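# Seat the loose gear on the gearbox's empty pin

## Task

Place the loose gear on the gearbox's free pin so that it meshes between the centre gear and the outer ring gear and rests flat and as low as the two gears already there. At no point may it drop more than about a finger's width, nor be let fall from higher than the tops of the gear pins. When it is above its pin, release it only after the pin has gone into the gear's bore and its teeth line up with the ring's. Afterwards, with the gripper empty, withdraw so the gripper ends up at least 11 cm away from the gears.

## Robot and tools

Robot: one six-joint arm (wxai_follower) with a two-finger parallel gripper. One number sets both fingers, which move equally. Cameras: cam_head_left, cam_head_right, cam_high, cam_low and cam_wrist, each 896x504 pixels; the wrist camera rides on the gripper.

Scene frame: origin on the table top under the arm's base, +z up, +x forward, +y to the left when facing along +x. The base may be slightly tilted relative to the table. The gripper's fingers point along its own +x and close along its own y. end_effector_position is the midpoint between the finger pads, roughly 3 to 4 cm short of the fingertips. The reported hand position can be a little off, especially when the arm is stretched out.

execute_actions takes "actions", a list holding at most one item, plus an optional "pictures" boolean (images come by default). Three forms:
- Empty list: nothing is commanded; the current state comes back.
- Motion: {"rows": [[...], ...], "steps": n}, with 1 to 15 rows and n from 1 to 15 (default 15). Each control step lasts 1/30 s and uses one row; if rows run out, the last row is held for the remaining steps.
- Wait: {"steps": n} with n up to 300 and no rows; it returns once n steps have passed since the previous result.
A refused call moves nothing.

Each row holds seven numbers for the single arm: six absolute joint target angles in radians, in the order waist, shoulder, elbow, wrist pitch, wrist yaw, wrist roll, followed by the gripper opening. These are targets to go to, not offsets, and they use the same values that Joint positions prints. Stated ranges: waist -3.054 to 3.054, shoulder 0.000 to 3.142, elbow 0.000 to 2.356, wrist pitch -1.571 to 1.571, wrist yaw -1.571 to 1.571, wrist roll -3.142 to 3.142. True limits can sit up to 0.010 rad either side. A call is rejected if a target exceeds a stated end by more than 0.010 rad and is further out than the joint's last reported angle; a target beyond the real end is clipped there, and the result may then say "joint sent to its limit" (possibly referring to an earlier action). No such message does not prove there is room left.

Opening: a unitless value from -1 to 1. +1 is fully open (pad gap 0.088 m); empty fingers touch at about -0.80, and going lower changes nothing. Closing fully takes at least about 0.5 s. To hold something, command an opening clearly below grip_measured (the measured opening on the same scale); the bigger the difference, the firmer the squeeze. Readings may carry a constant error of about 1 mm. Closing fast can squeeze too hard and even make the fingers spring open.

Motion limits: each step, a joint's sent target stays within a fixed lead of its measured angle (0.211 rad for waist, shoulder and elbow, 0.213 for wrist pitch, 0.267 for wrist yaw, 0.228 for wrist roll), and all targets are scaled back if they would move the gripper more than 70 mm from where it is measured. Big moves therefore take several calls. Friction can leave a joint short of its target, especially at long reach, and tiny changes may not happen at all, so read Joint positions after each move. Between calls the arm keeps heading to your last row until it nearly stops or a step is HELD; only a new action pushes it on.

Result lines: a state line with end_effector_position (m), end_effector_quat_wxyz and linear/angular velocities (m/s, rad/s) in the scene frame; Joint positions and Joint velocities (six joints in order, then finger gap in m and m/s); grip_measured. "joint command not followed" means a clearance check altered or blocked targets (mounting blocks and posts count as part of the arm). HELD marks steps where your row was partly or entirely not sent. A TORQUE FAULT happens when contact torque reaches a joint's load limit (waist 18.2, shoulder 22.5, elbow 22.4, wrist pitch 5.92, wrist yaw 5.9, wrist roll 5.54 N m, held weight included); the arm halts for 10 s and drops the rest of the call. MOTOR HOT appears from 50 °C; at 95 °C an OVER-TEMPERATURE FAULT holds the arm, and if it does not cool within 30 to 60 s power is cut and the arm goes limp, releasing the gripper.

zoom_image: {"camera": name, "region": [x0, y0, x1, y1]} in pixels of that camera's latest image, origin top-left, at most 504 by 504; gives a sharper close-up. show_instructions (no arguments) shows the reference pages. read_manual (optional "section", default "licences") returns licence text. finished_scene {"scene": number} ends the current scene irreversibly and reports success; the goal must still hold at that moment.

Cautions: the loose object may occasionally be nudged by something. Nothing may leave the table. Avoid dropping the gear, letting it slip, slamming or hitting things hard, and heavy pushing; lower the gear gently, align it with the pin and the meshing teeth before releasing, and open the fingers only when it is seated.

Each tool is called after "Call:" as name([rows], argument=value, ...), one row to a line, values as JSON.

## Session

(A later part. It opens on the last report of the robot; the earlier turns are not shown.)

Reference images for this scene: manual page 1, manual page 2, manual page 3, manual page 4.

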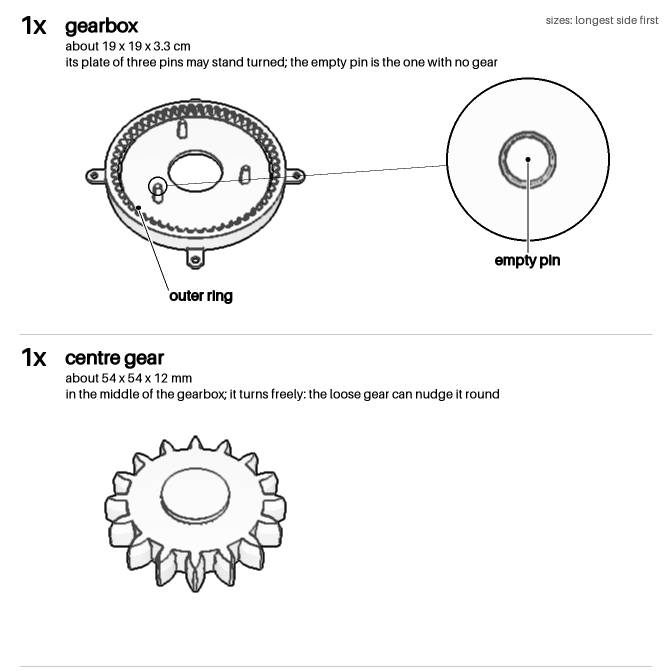

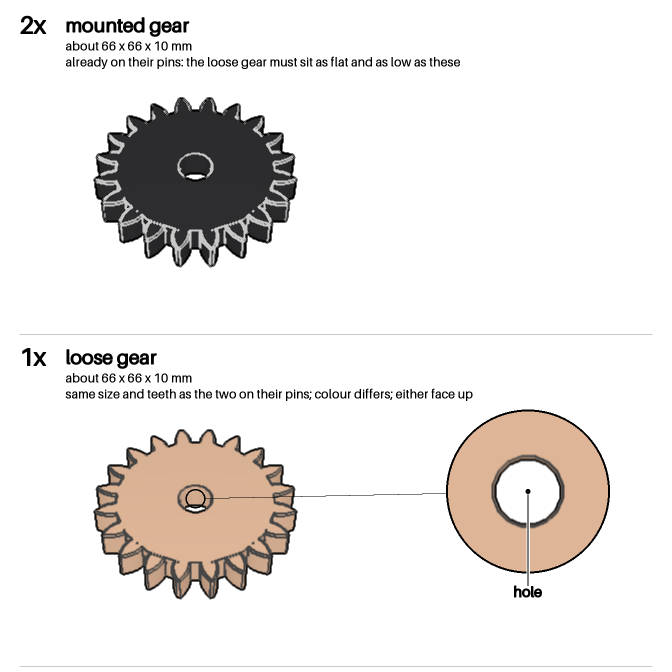

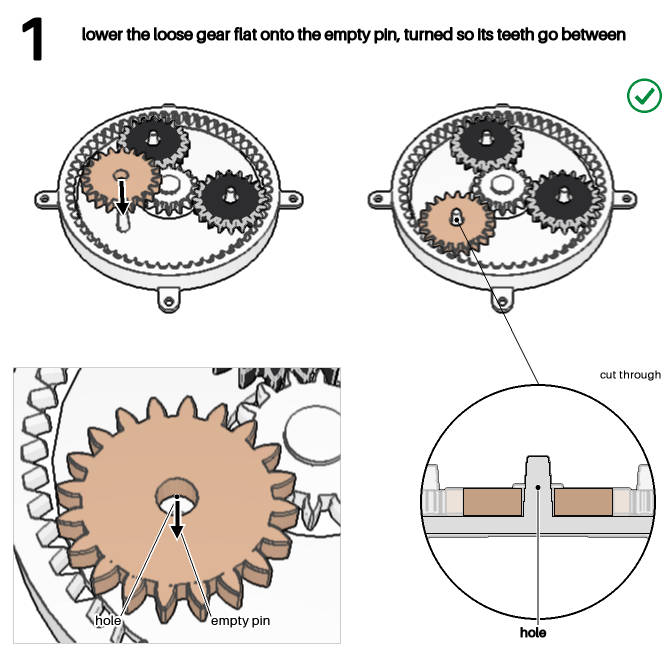

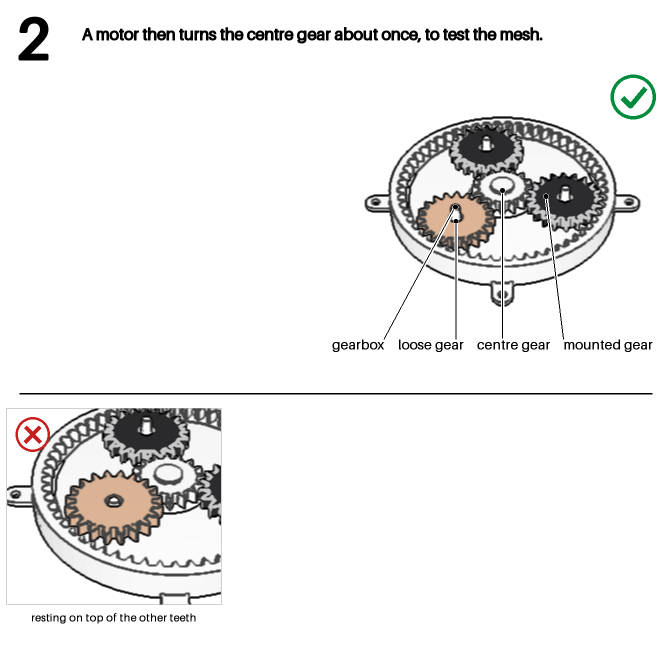

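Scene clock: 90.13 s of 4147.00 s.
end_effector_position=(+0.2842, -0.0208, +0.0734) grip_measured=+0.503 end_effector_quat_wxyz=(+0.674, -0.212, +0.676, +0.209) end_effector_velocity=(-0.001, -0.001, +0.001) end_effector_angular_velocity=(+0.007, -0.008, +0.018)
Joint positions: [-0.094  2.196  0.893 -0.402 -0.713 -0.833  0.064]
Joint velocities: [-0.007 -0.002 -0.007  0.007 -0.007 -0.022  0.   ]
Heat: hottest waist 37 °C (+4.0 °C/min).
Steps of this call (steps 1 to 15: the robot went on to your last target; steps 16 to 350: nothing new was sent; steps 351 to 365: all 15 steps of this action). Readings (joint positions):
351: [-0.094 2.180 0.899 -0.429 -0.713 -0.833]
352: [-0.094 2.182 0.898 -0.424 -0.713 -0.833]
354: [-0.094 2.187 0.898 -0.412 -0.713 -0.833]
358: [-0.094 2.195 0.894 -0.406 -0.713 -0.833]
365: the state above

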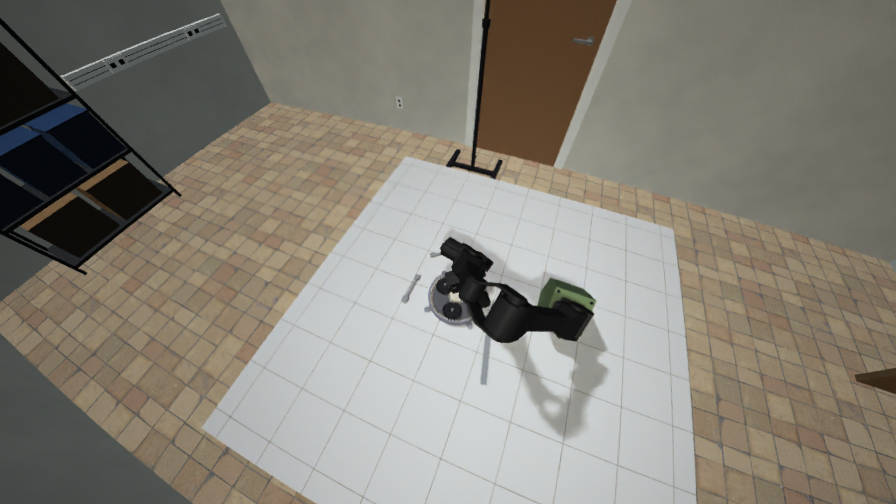

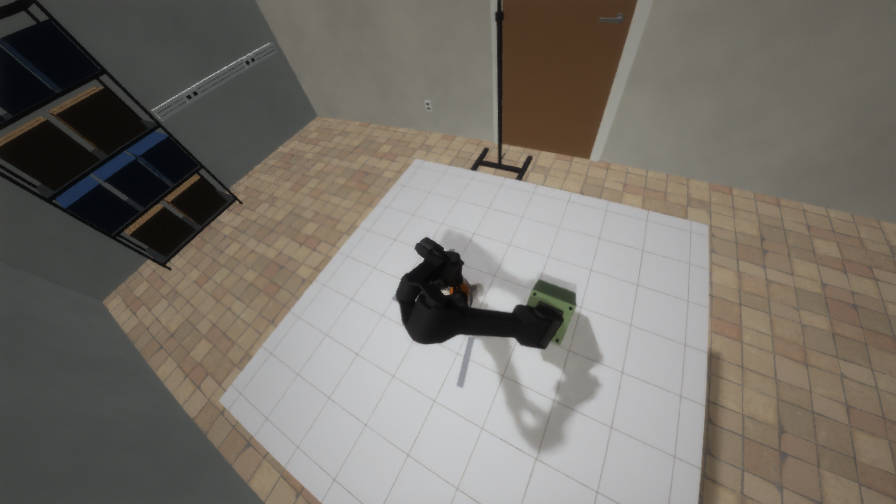

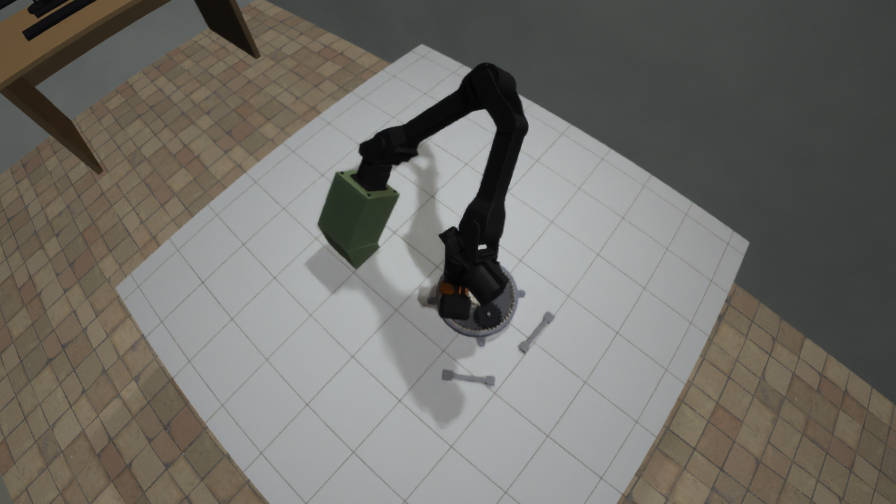

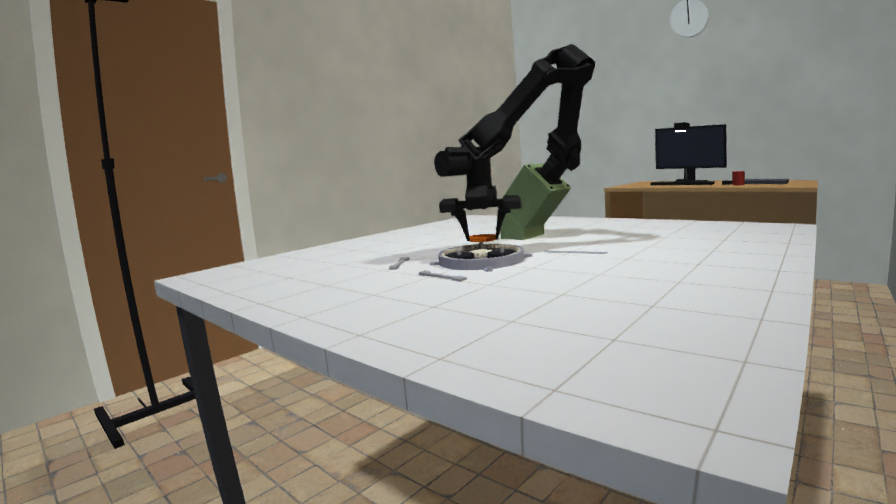

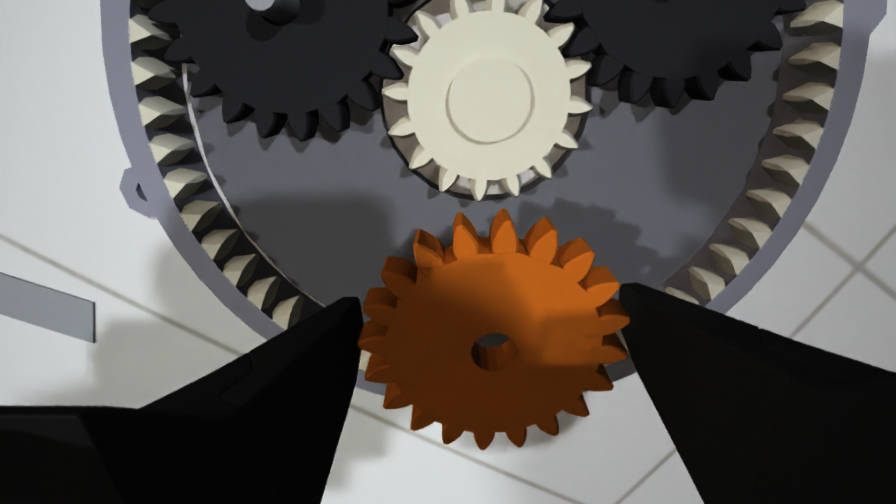

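Call:
execute_actions([
  {"rows":[[-0.113,2.2,0.868,-0.39,-0.71,-0.83,0.3]],"steps":12},
])

Call:
zoom_image(camera="cam_low", region=[430,200,550,280])

Scene clock: 98.37 s of 4147.00 s.
end_effector_position=(+0.2789, -0.0244, +0.0735) grip_measured=+0.502 end_effector_quat_wxyz=(+0.677, -0.206, +0.677, +0.204) end_effector_velocity=(-0.001, +0.001, +0.000) end_effector_angular_velocity=(+0.007, -0.005, -0.008)
Joint positions: [-0.107  2.197  0.874 -0.392 -0.712 -0.833  0.064]
Joint velocities: [-0.002 -0.002 -0.007  0.007 -0.007  0.007 -0.001]
Heat: hottest waist 38 °C (+4.1 °C/min).
Steps of this call (steps 1 to 15: the robot went on to your last target; steps 16 to 235: nothing new was sent; steps 236 to 247: all 12 steps of this action). Readings (joint positions):
236: [-0.095 2.197 0.890 -0.399 -0.712 -0.833]
237: [-0.097 2.197 0.887 -0.396 -0.712 -0.833]
239: [-0.103 2.197 0.880 -0.395 -0.712 -0.833]
243: [-0.107 2.197 0.874 -0.393 -0.712 -0.833]
247: the state above

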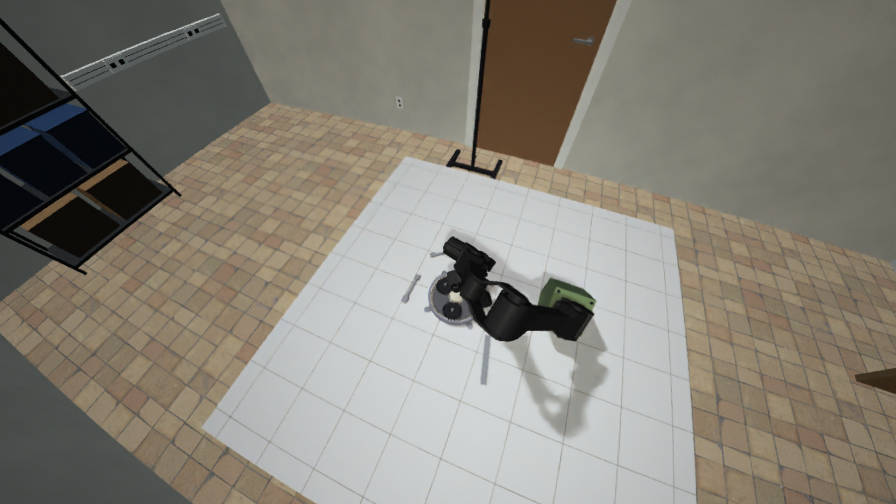

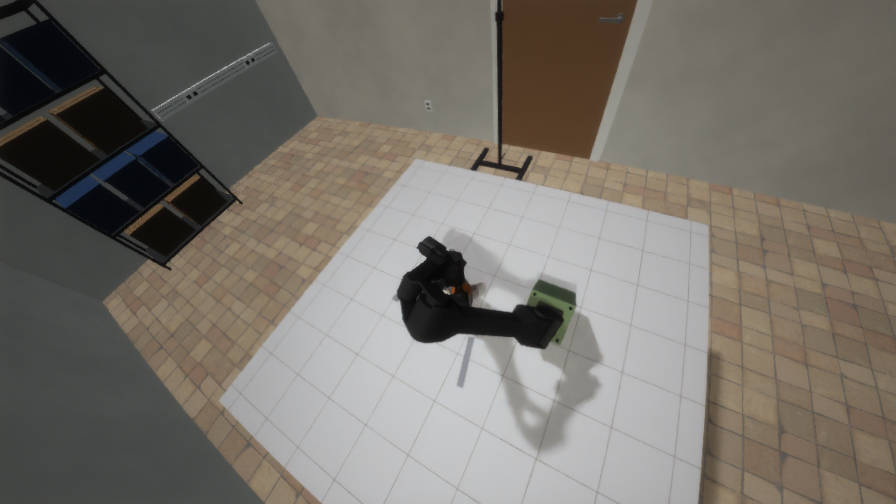

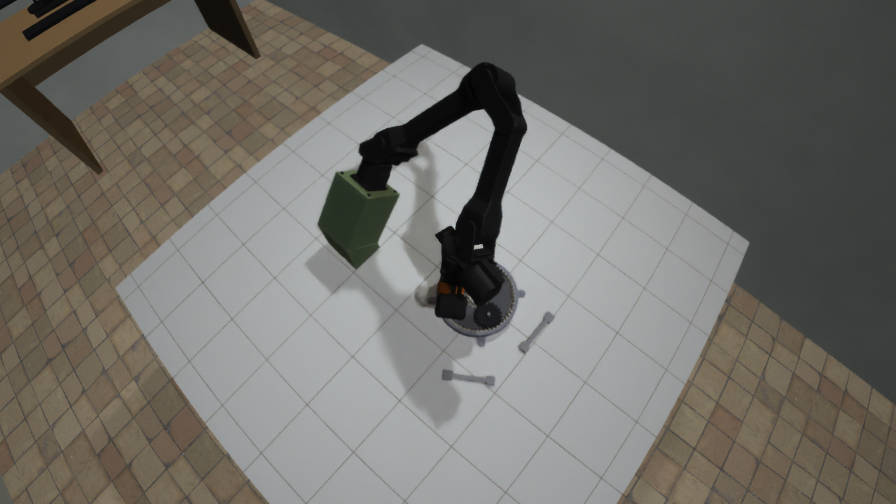

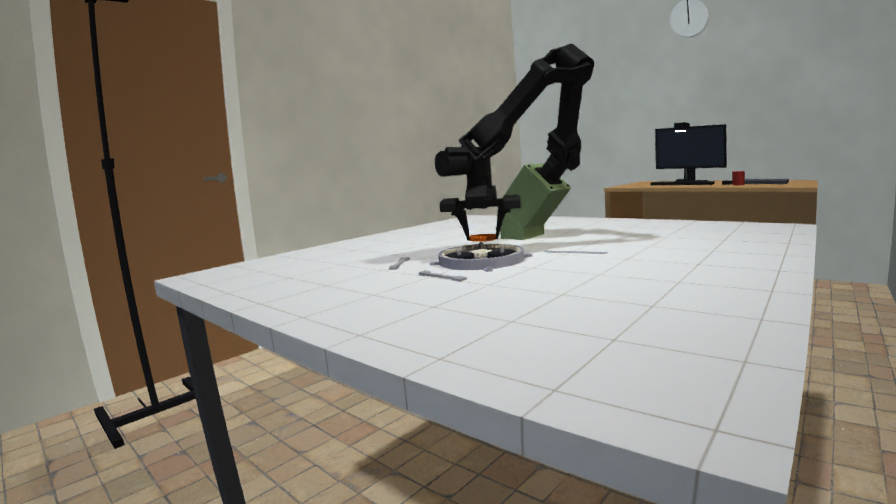

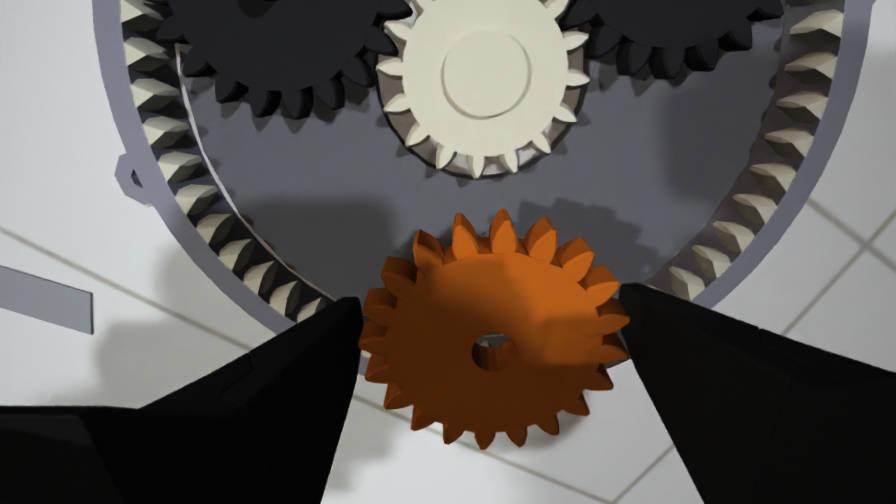

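Region (430, 200, 550, 280) of cam_low's 896x504 image, scaled by 4.200, with more detail than that image has.

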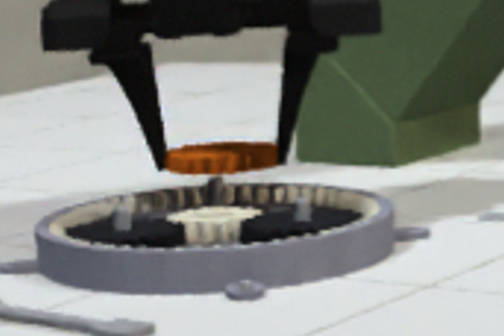

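Call:
zoom_image(camera="cam_wrist", region=[440,300,550,400])

Region (440, 300, 550, 400) of cam_wrist's 896x504 image, scaled by 4.582, with more detail than that image has; it fills the top 458 rows of this view, and the rest is white.

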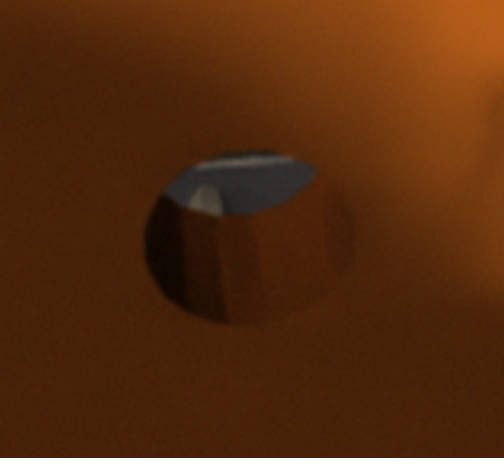

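Call:
execute_actions([
  {"rows":[[-0.113,2.2,0.904,-0.40,-0.71,-0.83,0.3]],"steps":12},
])

Call:
zoom_image(camera="cam_low", region=[430,200,550,280])

Call:
zoom_image(camera="cam_wrist", region=[440,300,550,400])

Scene clock: 110.23 s of 4147.00 s.
end_effector_position=(+0.2861, -0.0243, +0.0761) grip_measured=+0.502 end_effector_quat_wxyz=(+0.679, -0.210, +0.673, +0.204) end_effector_velocity=(-0.001, +0.001, +0.001) end_effector_angular_velocity=(+0.008, +0.002, +0.001)
Joint positions: [-0.108  2.198  0.895 -0.399 -0.712 -0.833  0.064]
Joint velocities: [-0.002 -0.002 -0.002 -0.007 -0.007 -0.007 -0.   ]
Heat: hottest waist 38 °C (+3.0 °C/min).
Steps of this call (steps 1 to 15: the robot went on to your last target; steps 16 to 344: nothing new was sent; steps 345 to 356: all 12 steps of this action). Readings (joint positions):
345: [-0.108 2.198 0.874 -0.392 -0.712 -0.833]
346: [-0.108 2.198 0.877 -0.394 -0.712 -0.833]
348: [-0.108 2.198 0.885 -0.395 -0.712 -0.833]
352: [-0.108 2.198 0.894 -0.397 -0.712 -0.833]
356: the state above

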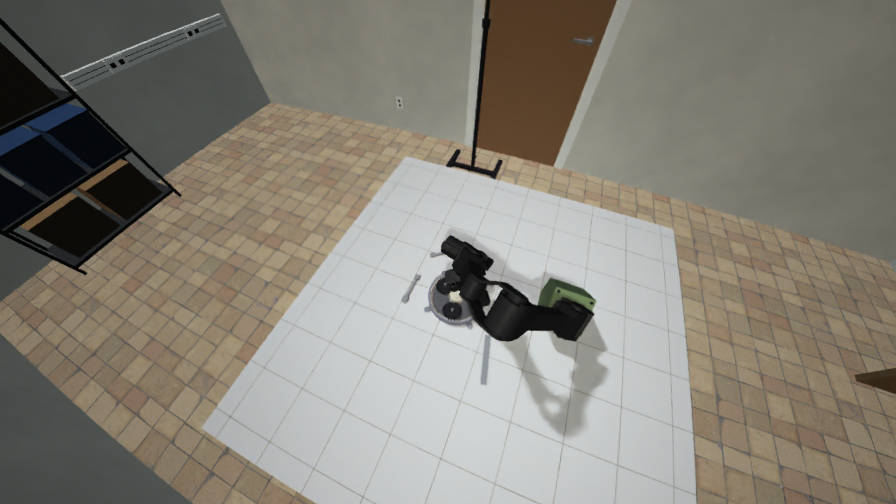

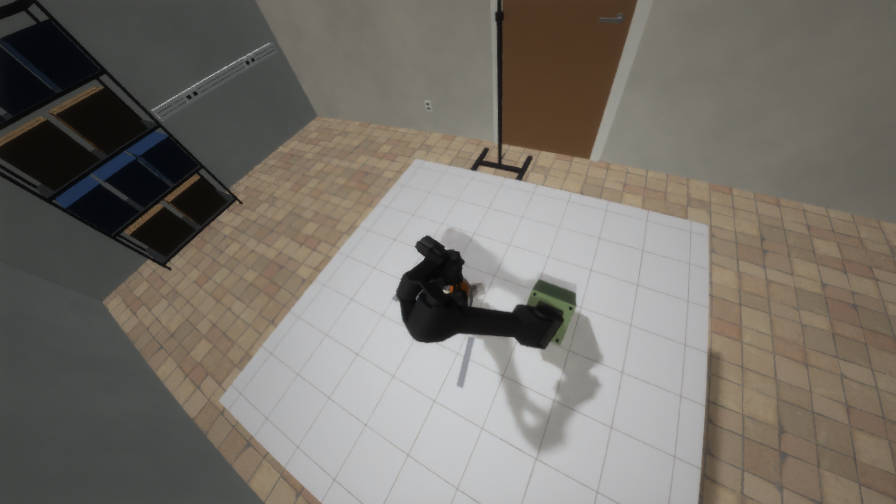

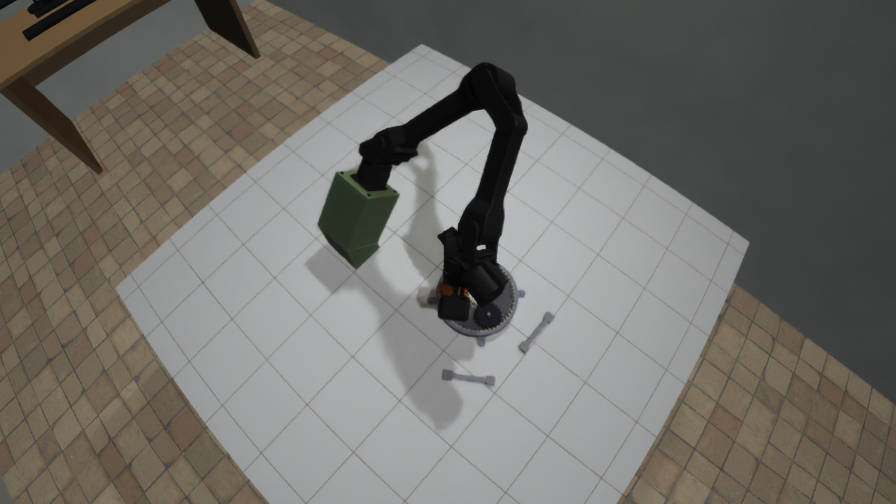

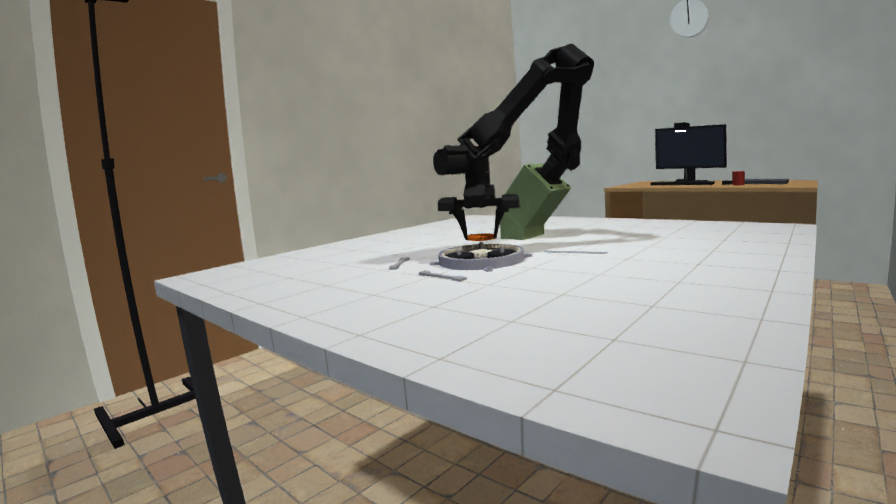

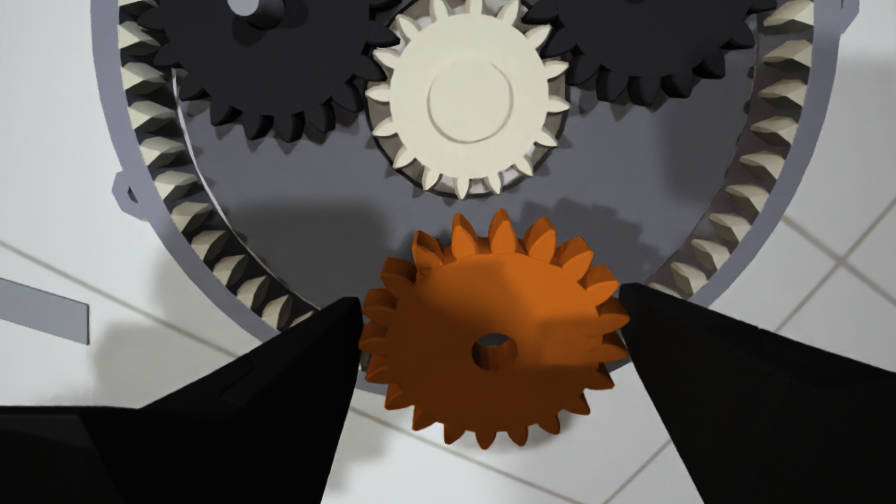

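Region (430, 200, 550, 280) of cam_low's 896x504 image, scaled by 4.200, with more detail than that image has.

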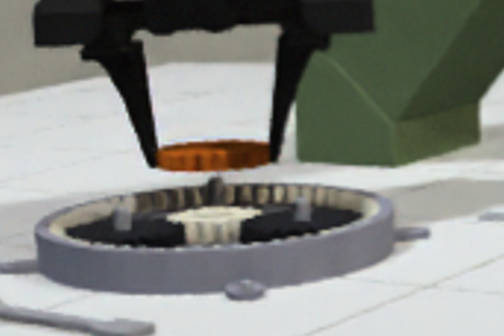

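Region (440, 300, 550, 400) of cam_wrist's 896x504 image, scaled by 4.582, with more detail than that image has; it fills the top 458 rows of this view, and the rest is white.

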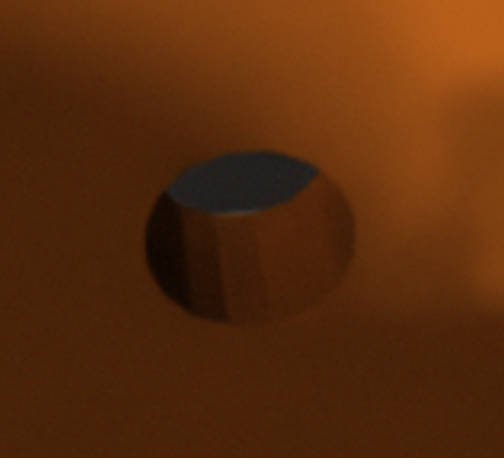

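Call:
execute_actions([
  {"rows":[[-0.095,2.21,0.89,-0.38,-0.71,-0.83,0.3],[-0.086,2.222,0.88,-0.36,-0.71,-0.83,0.3]],"steps":12},
])

Call:
zoom_image(camera="cam_low", region=[430,200,550,280])

Call:
zoom_image(camera="cam_wrist", region=[440,300,550,400])

Scene clock: 114.37 s of 4147.00 s.
end_effector_position=(+0.2849, -0.0234, +0.0680) grip_measured=+0.501 end_effector_quat_wxyz=(+0.675, -0.218, +0.672, +0.212) end_effector_velocity=(+0.000, -0.000, -0.000) end_effector_angular_velocity=(+0.007, -0.005, +0.007)
Joint positions: [-0.087  2.212  0.886 -0.363 -0.712 -0.832  0.064]
Joint velocities: [-0.002  0.002 -0.002  0.007 -0.007 -0.007 -0.   ]
Heat: hottest waist 38 °C (+3.0 °C/min).
Steps of this call (steps 1 to 15: the robot went on to your last target; steps 16 to 112: nothing new was sent; steps 113 to 124: all 12 steps of this action). Readings (joint positions):
113: [-0.108 2.198 0.897 -0.398 -0.712 -0.832]
114: [-0.105 2.199 0.896 -0.390 -0.712 -0.833]
116: [-0.097 2.204 0.894 -0.376 -0.712 -0.832]
120: [-0.088 2.211 0.887 -0.367 -0.712 -0.832]
124: the state above

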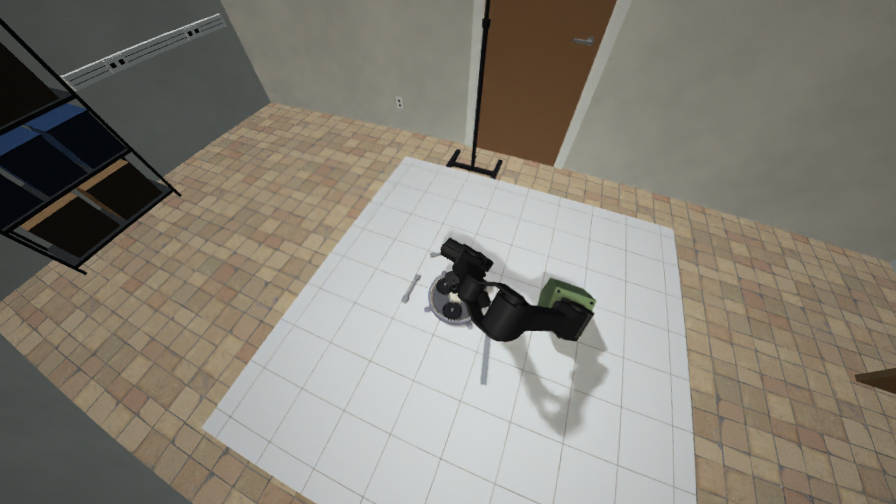

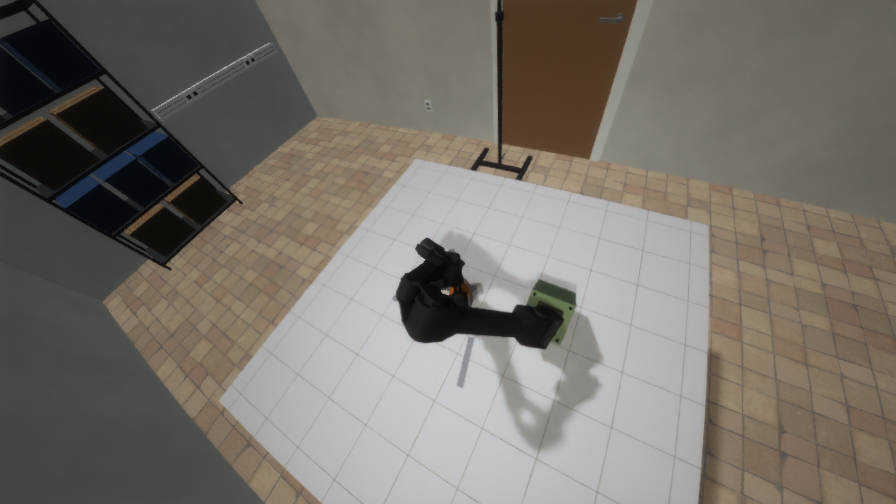

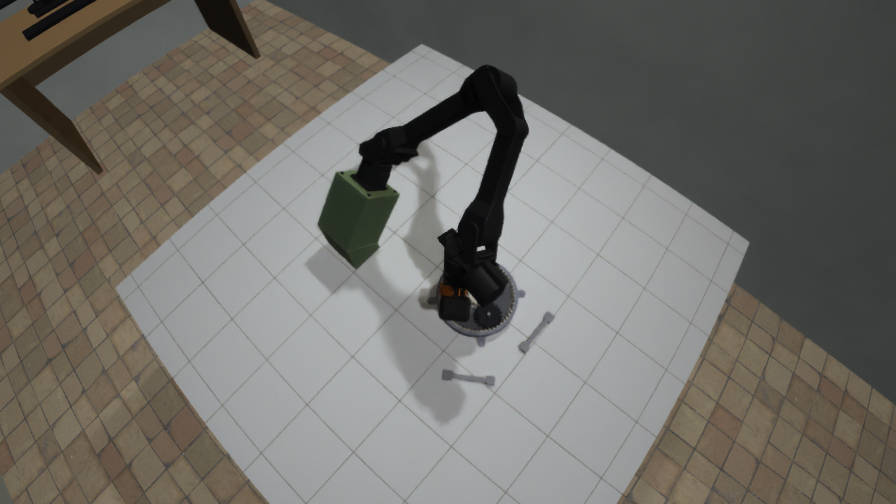

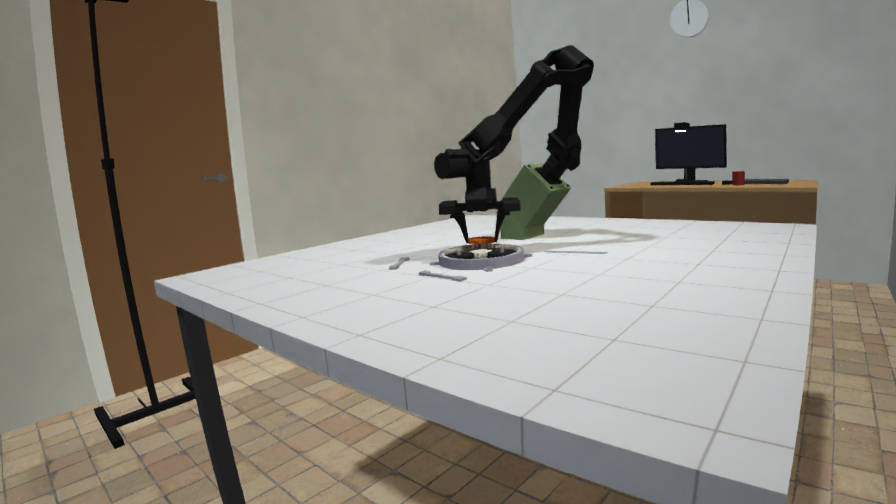

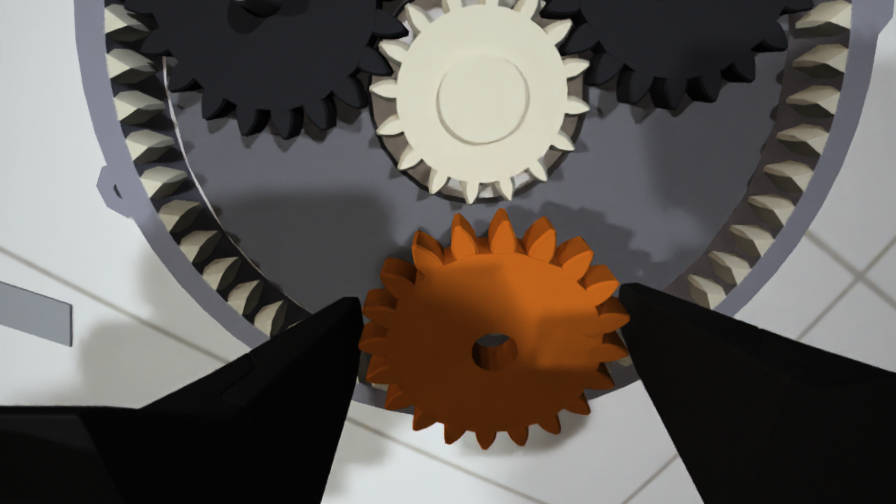

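Region (430, 200, 550, 280) of cam_low's 896x504 image, scaled by 4.200, with more detail than that image has.

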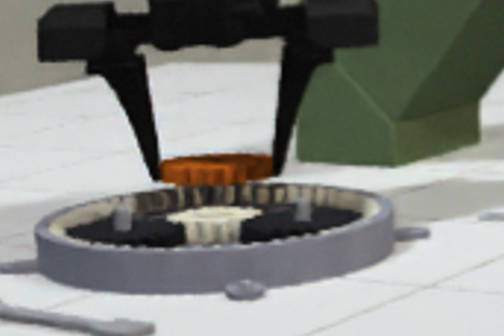

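Region (440, 300, 550, 400) of cam_wrist's 896x504 image, scaled by 4.582, with more detail than that image has; it fills the top 458 rows of this view, and the rest is white.

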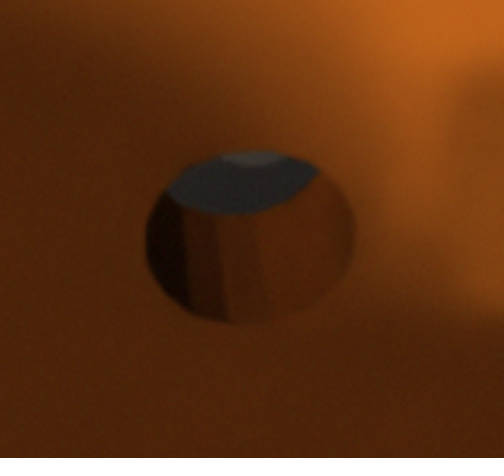

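Call:
execute_actions([
  {"rows":[[-0.08,2.222,0.901,-0.365,-0.71,-0.83,0.3]],"steps":12},
])

Call:
zoom_image(camera="cam_wrist", region=[440,300,550,400])

Scene clock: 117.83 s of 4147.00 s.
end_effector_position=(+0.2869, -0.0220, +0.0673) grip_measured=+0.501 end_effector_quat_wxyz=(+0.673, -0.221, +0.672, +0.215) end_effector_velocity=(-0.001, -0.000, +0.002) end_effector_angular_velocity=(-0.007, +0.002, +0.004)
Joint positions: [-0.08   2.213  0.893 -0.364 -0.712 -0.832  0.064]
Joint velocities: [-0.002 -0.007 -0.002 -0.007  0.007 -0.007 -0.   ]
Heat: hottest waist 38 °C (+3.0 °C/min).
Steps of this call (steps 1 to 15: the robot went on to your last target; steps 16 to 92: nothing new was sent; steps 93 to 104: all 12 steps of this action). Readings (joint positions):
93: [-0.085 2.213 0.885 -0.360 -0.712 -0.832]
94: [-0.085 2.213 0.886 -0.360 -0.712 -0.832]
96: [-0.082 2.213 0.888 -0.362 -0.712 -0.832]
100: [-0.080 2.213 0.892 -0.363 -0.712 -0.832]
104: the state above

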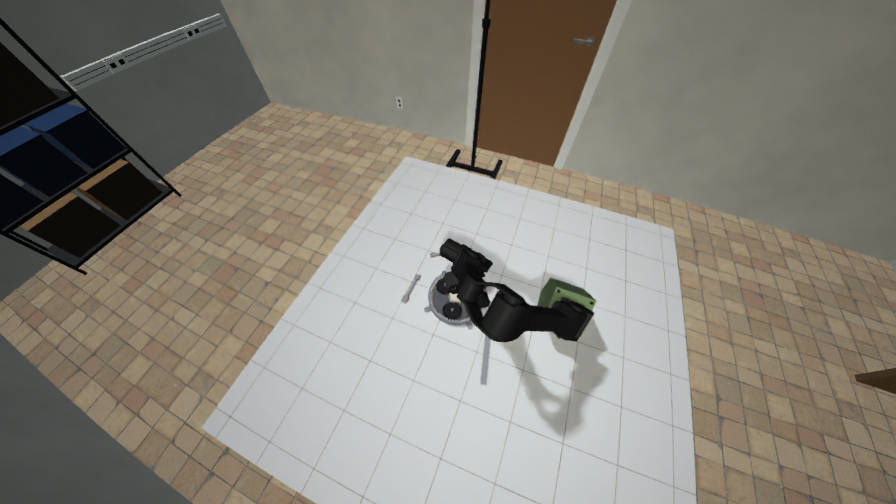

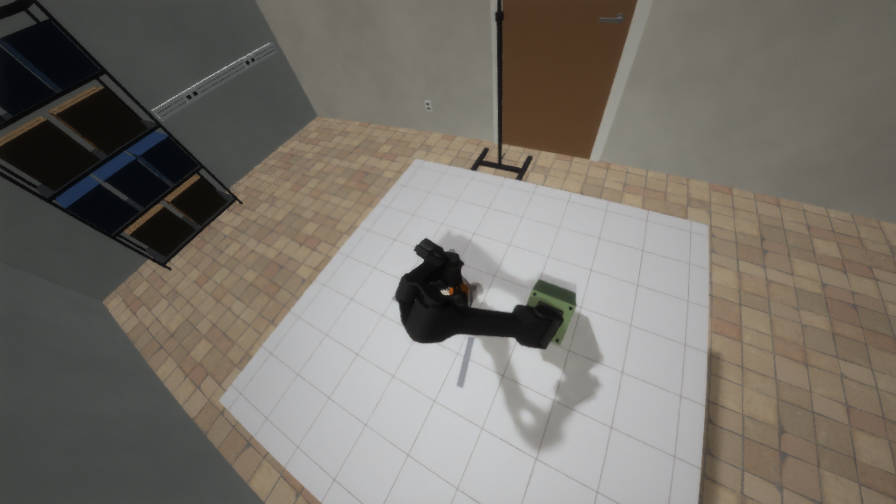

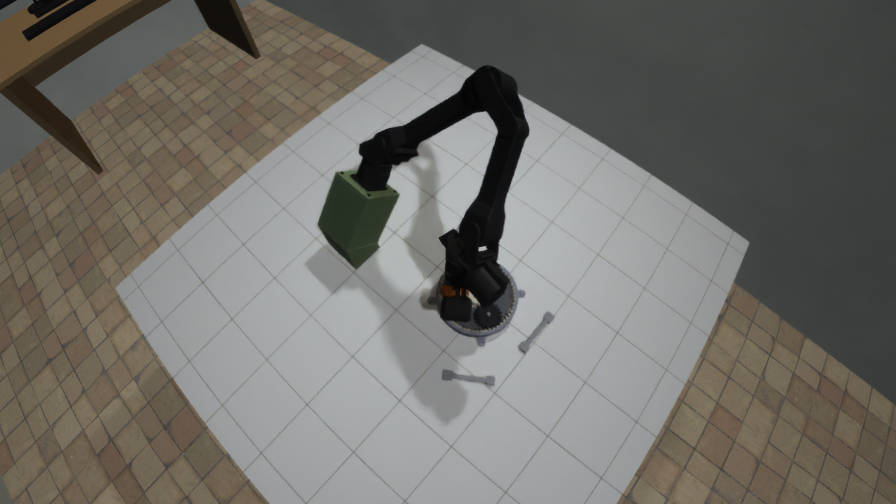

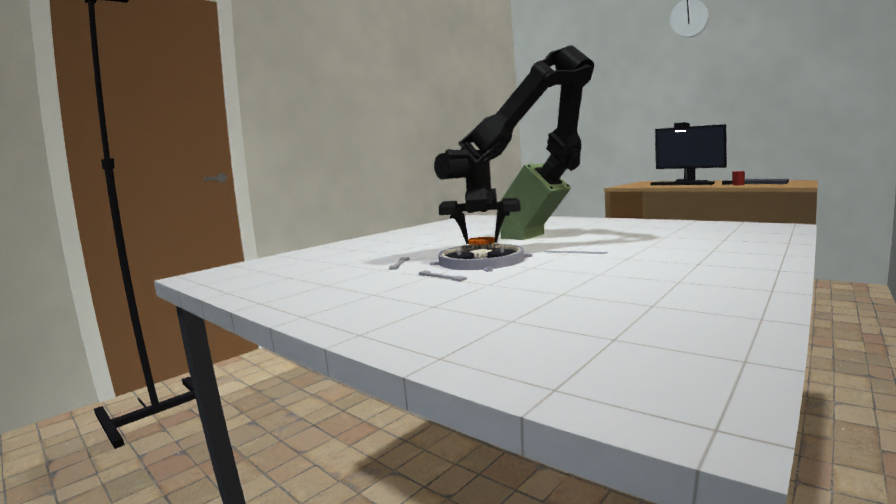

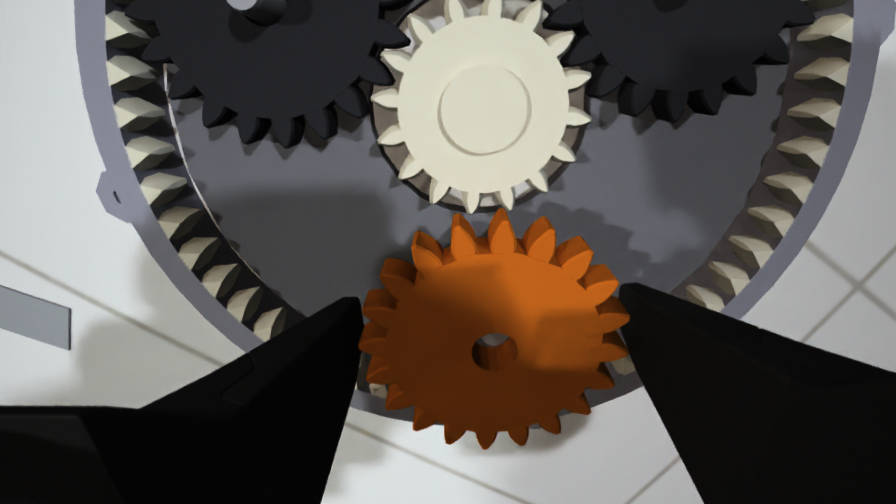

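Region (440, 300, 550, 400) of cam_wrist's 896x504 image, scaled by 4.582, with more detail than that image has; it fills the top 458 rows of this view, and the rest is white.

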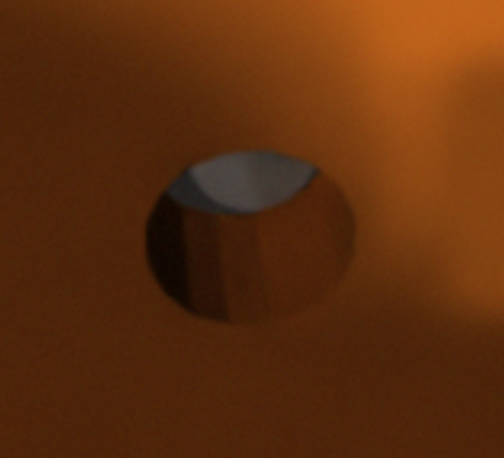

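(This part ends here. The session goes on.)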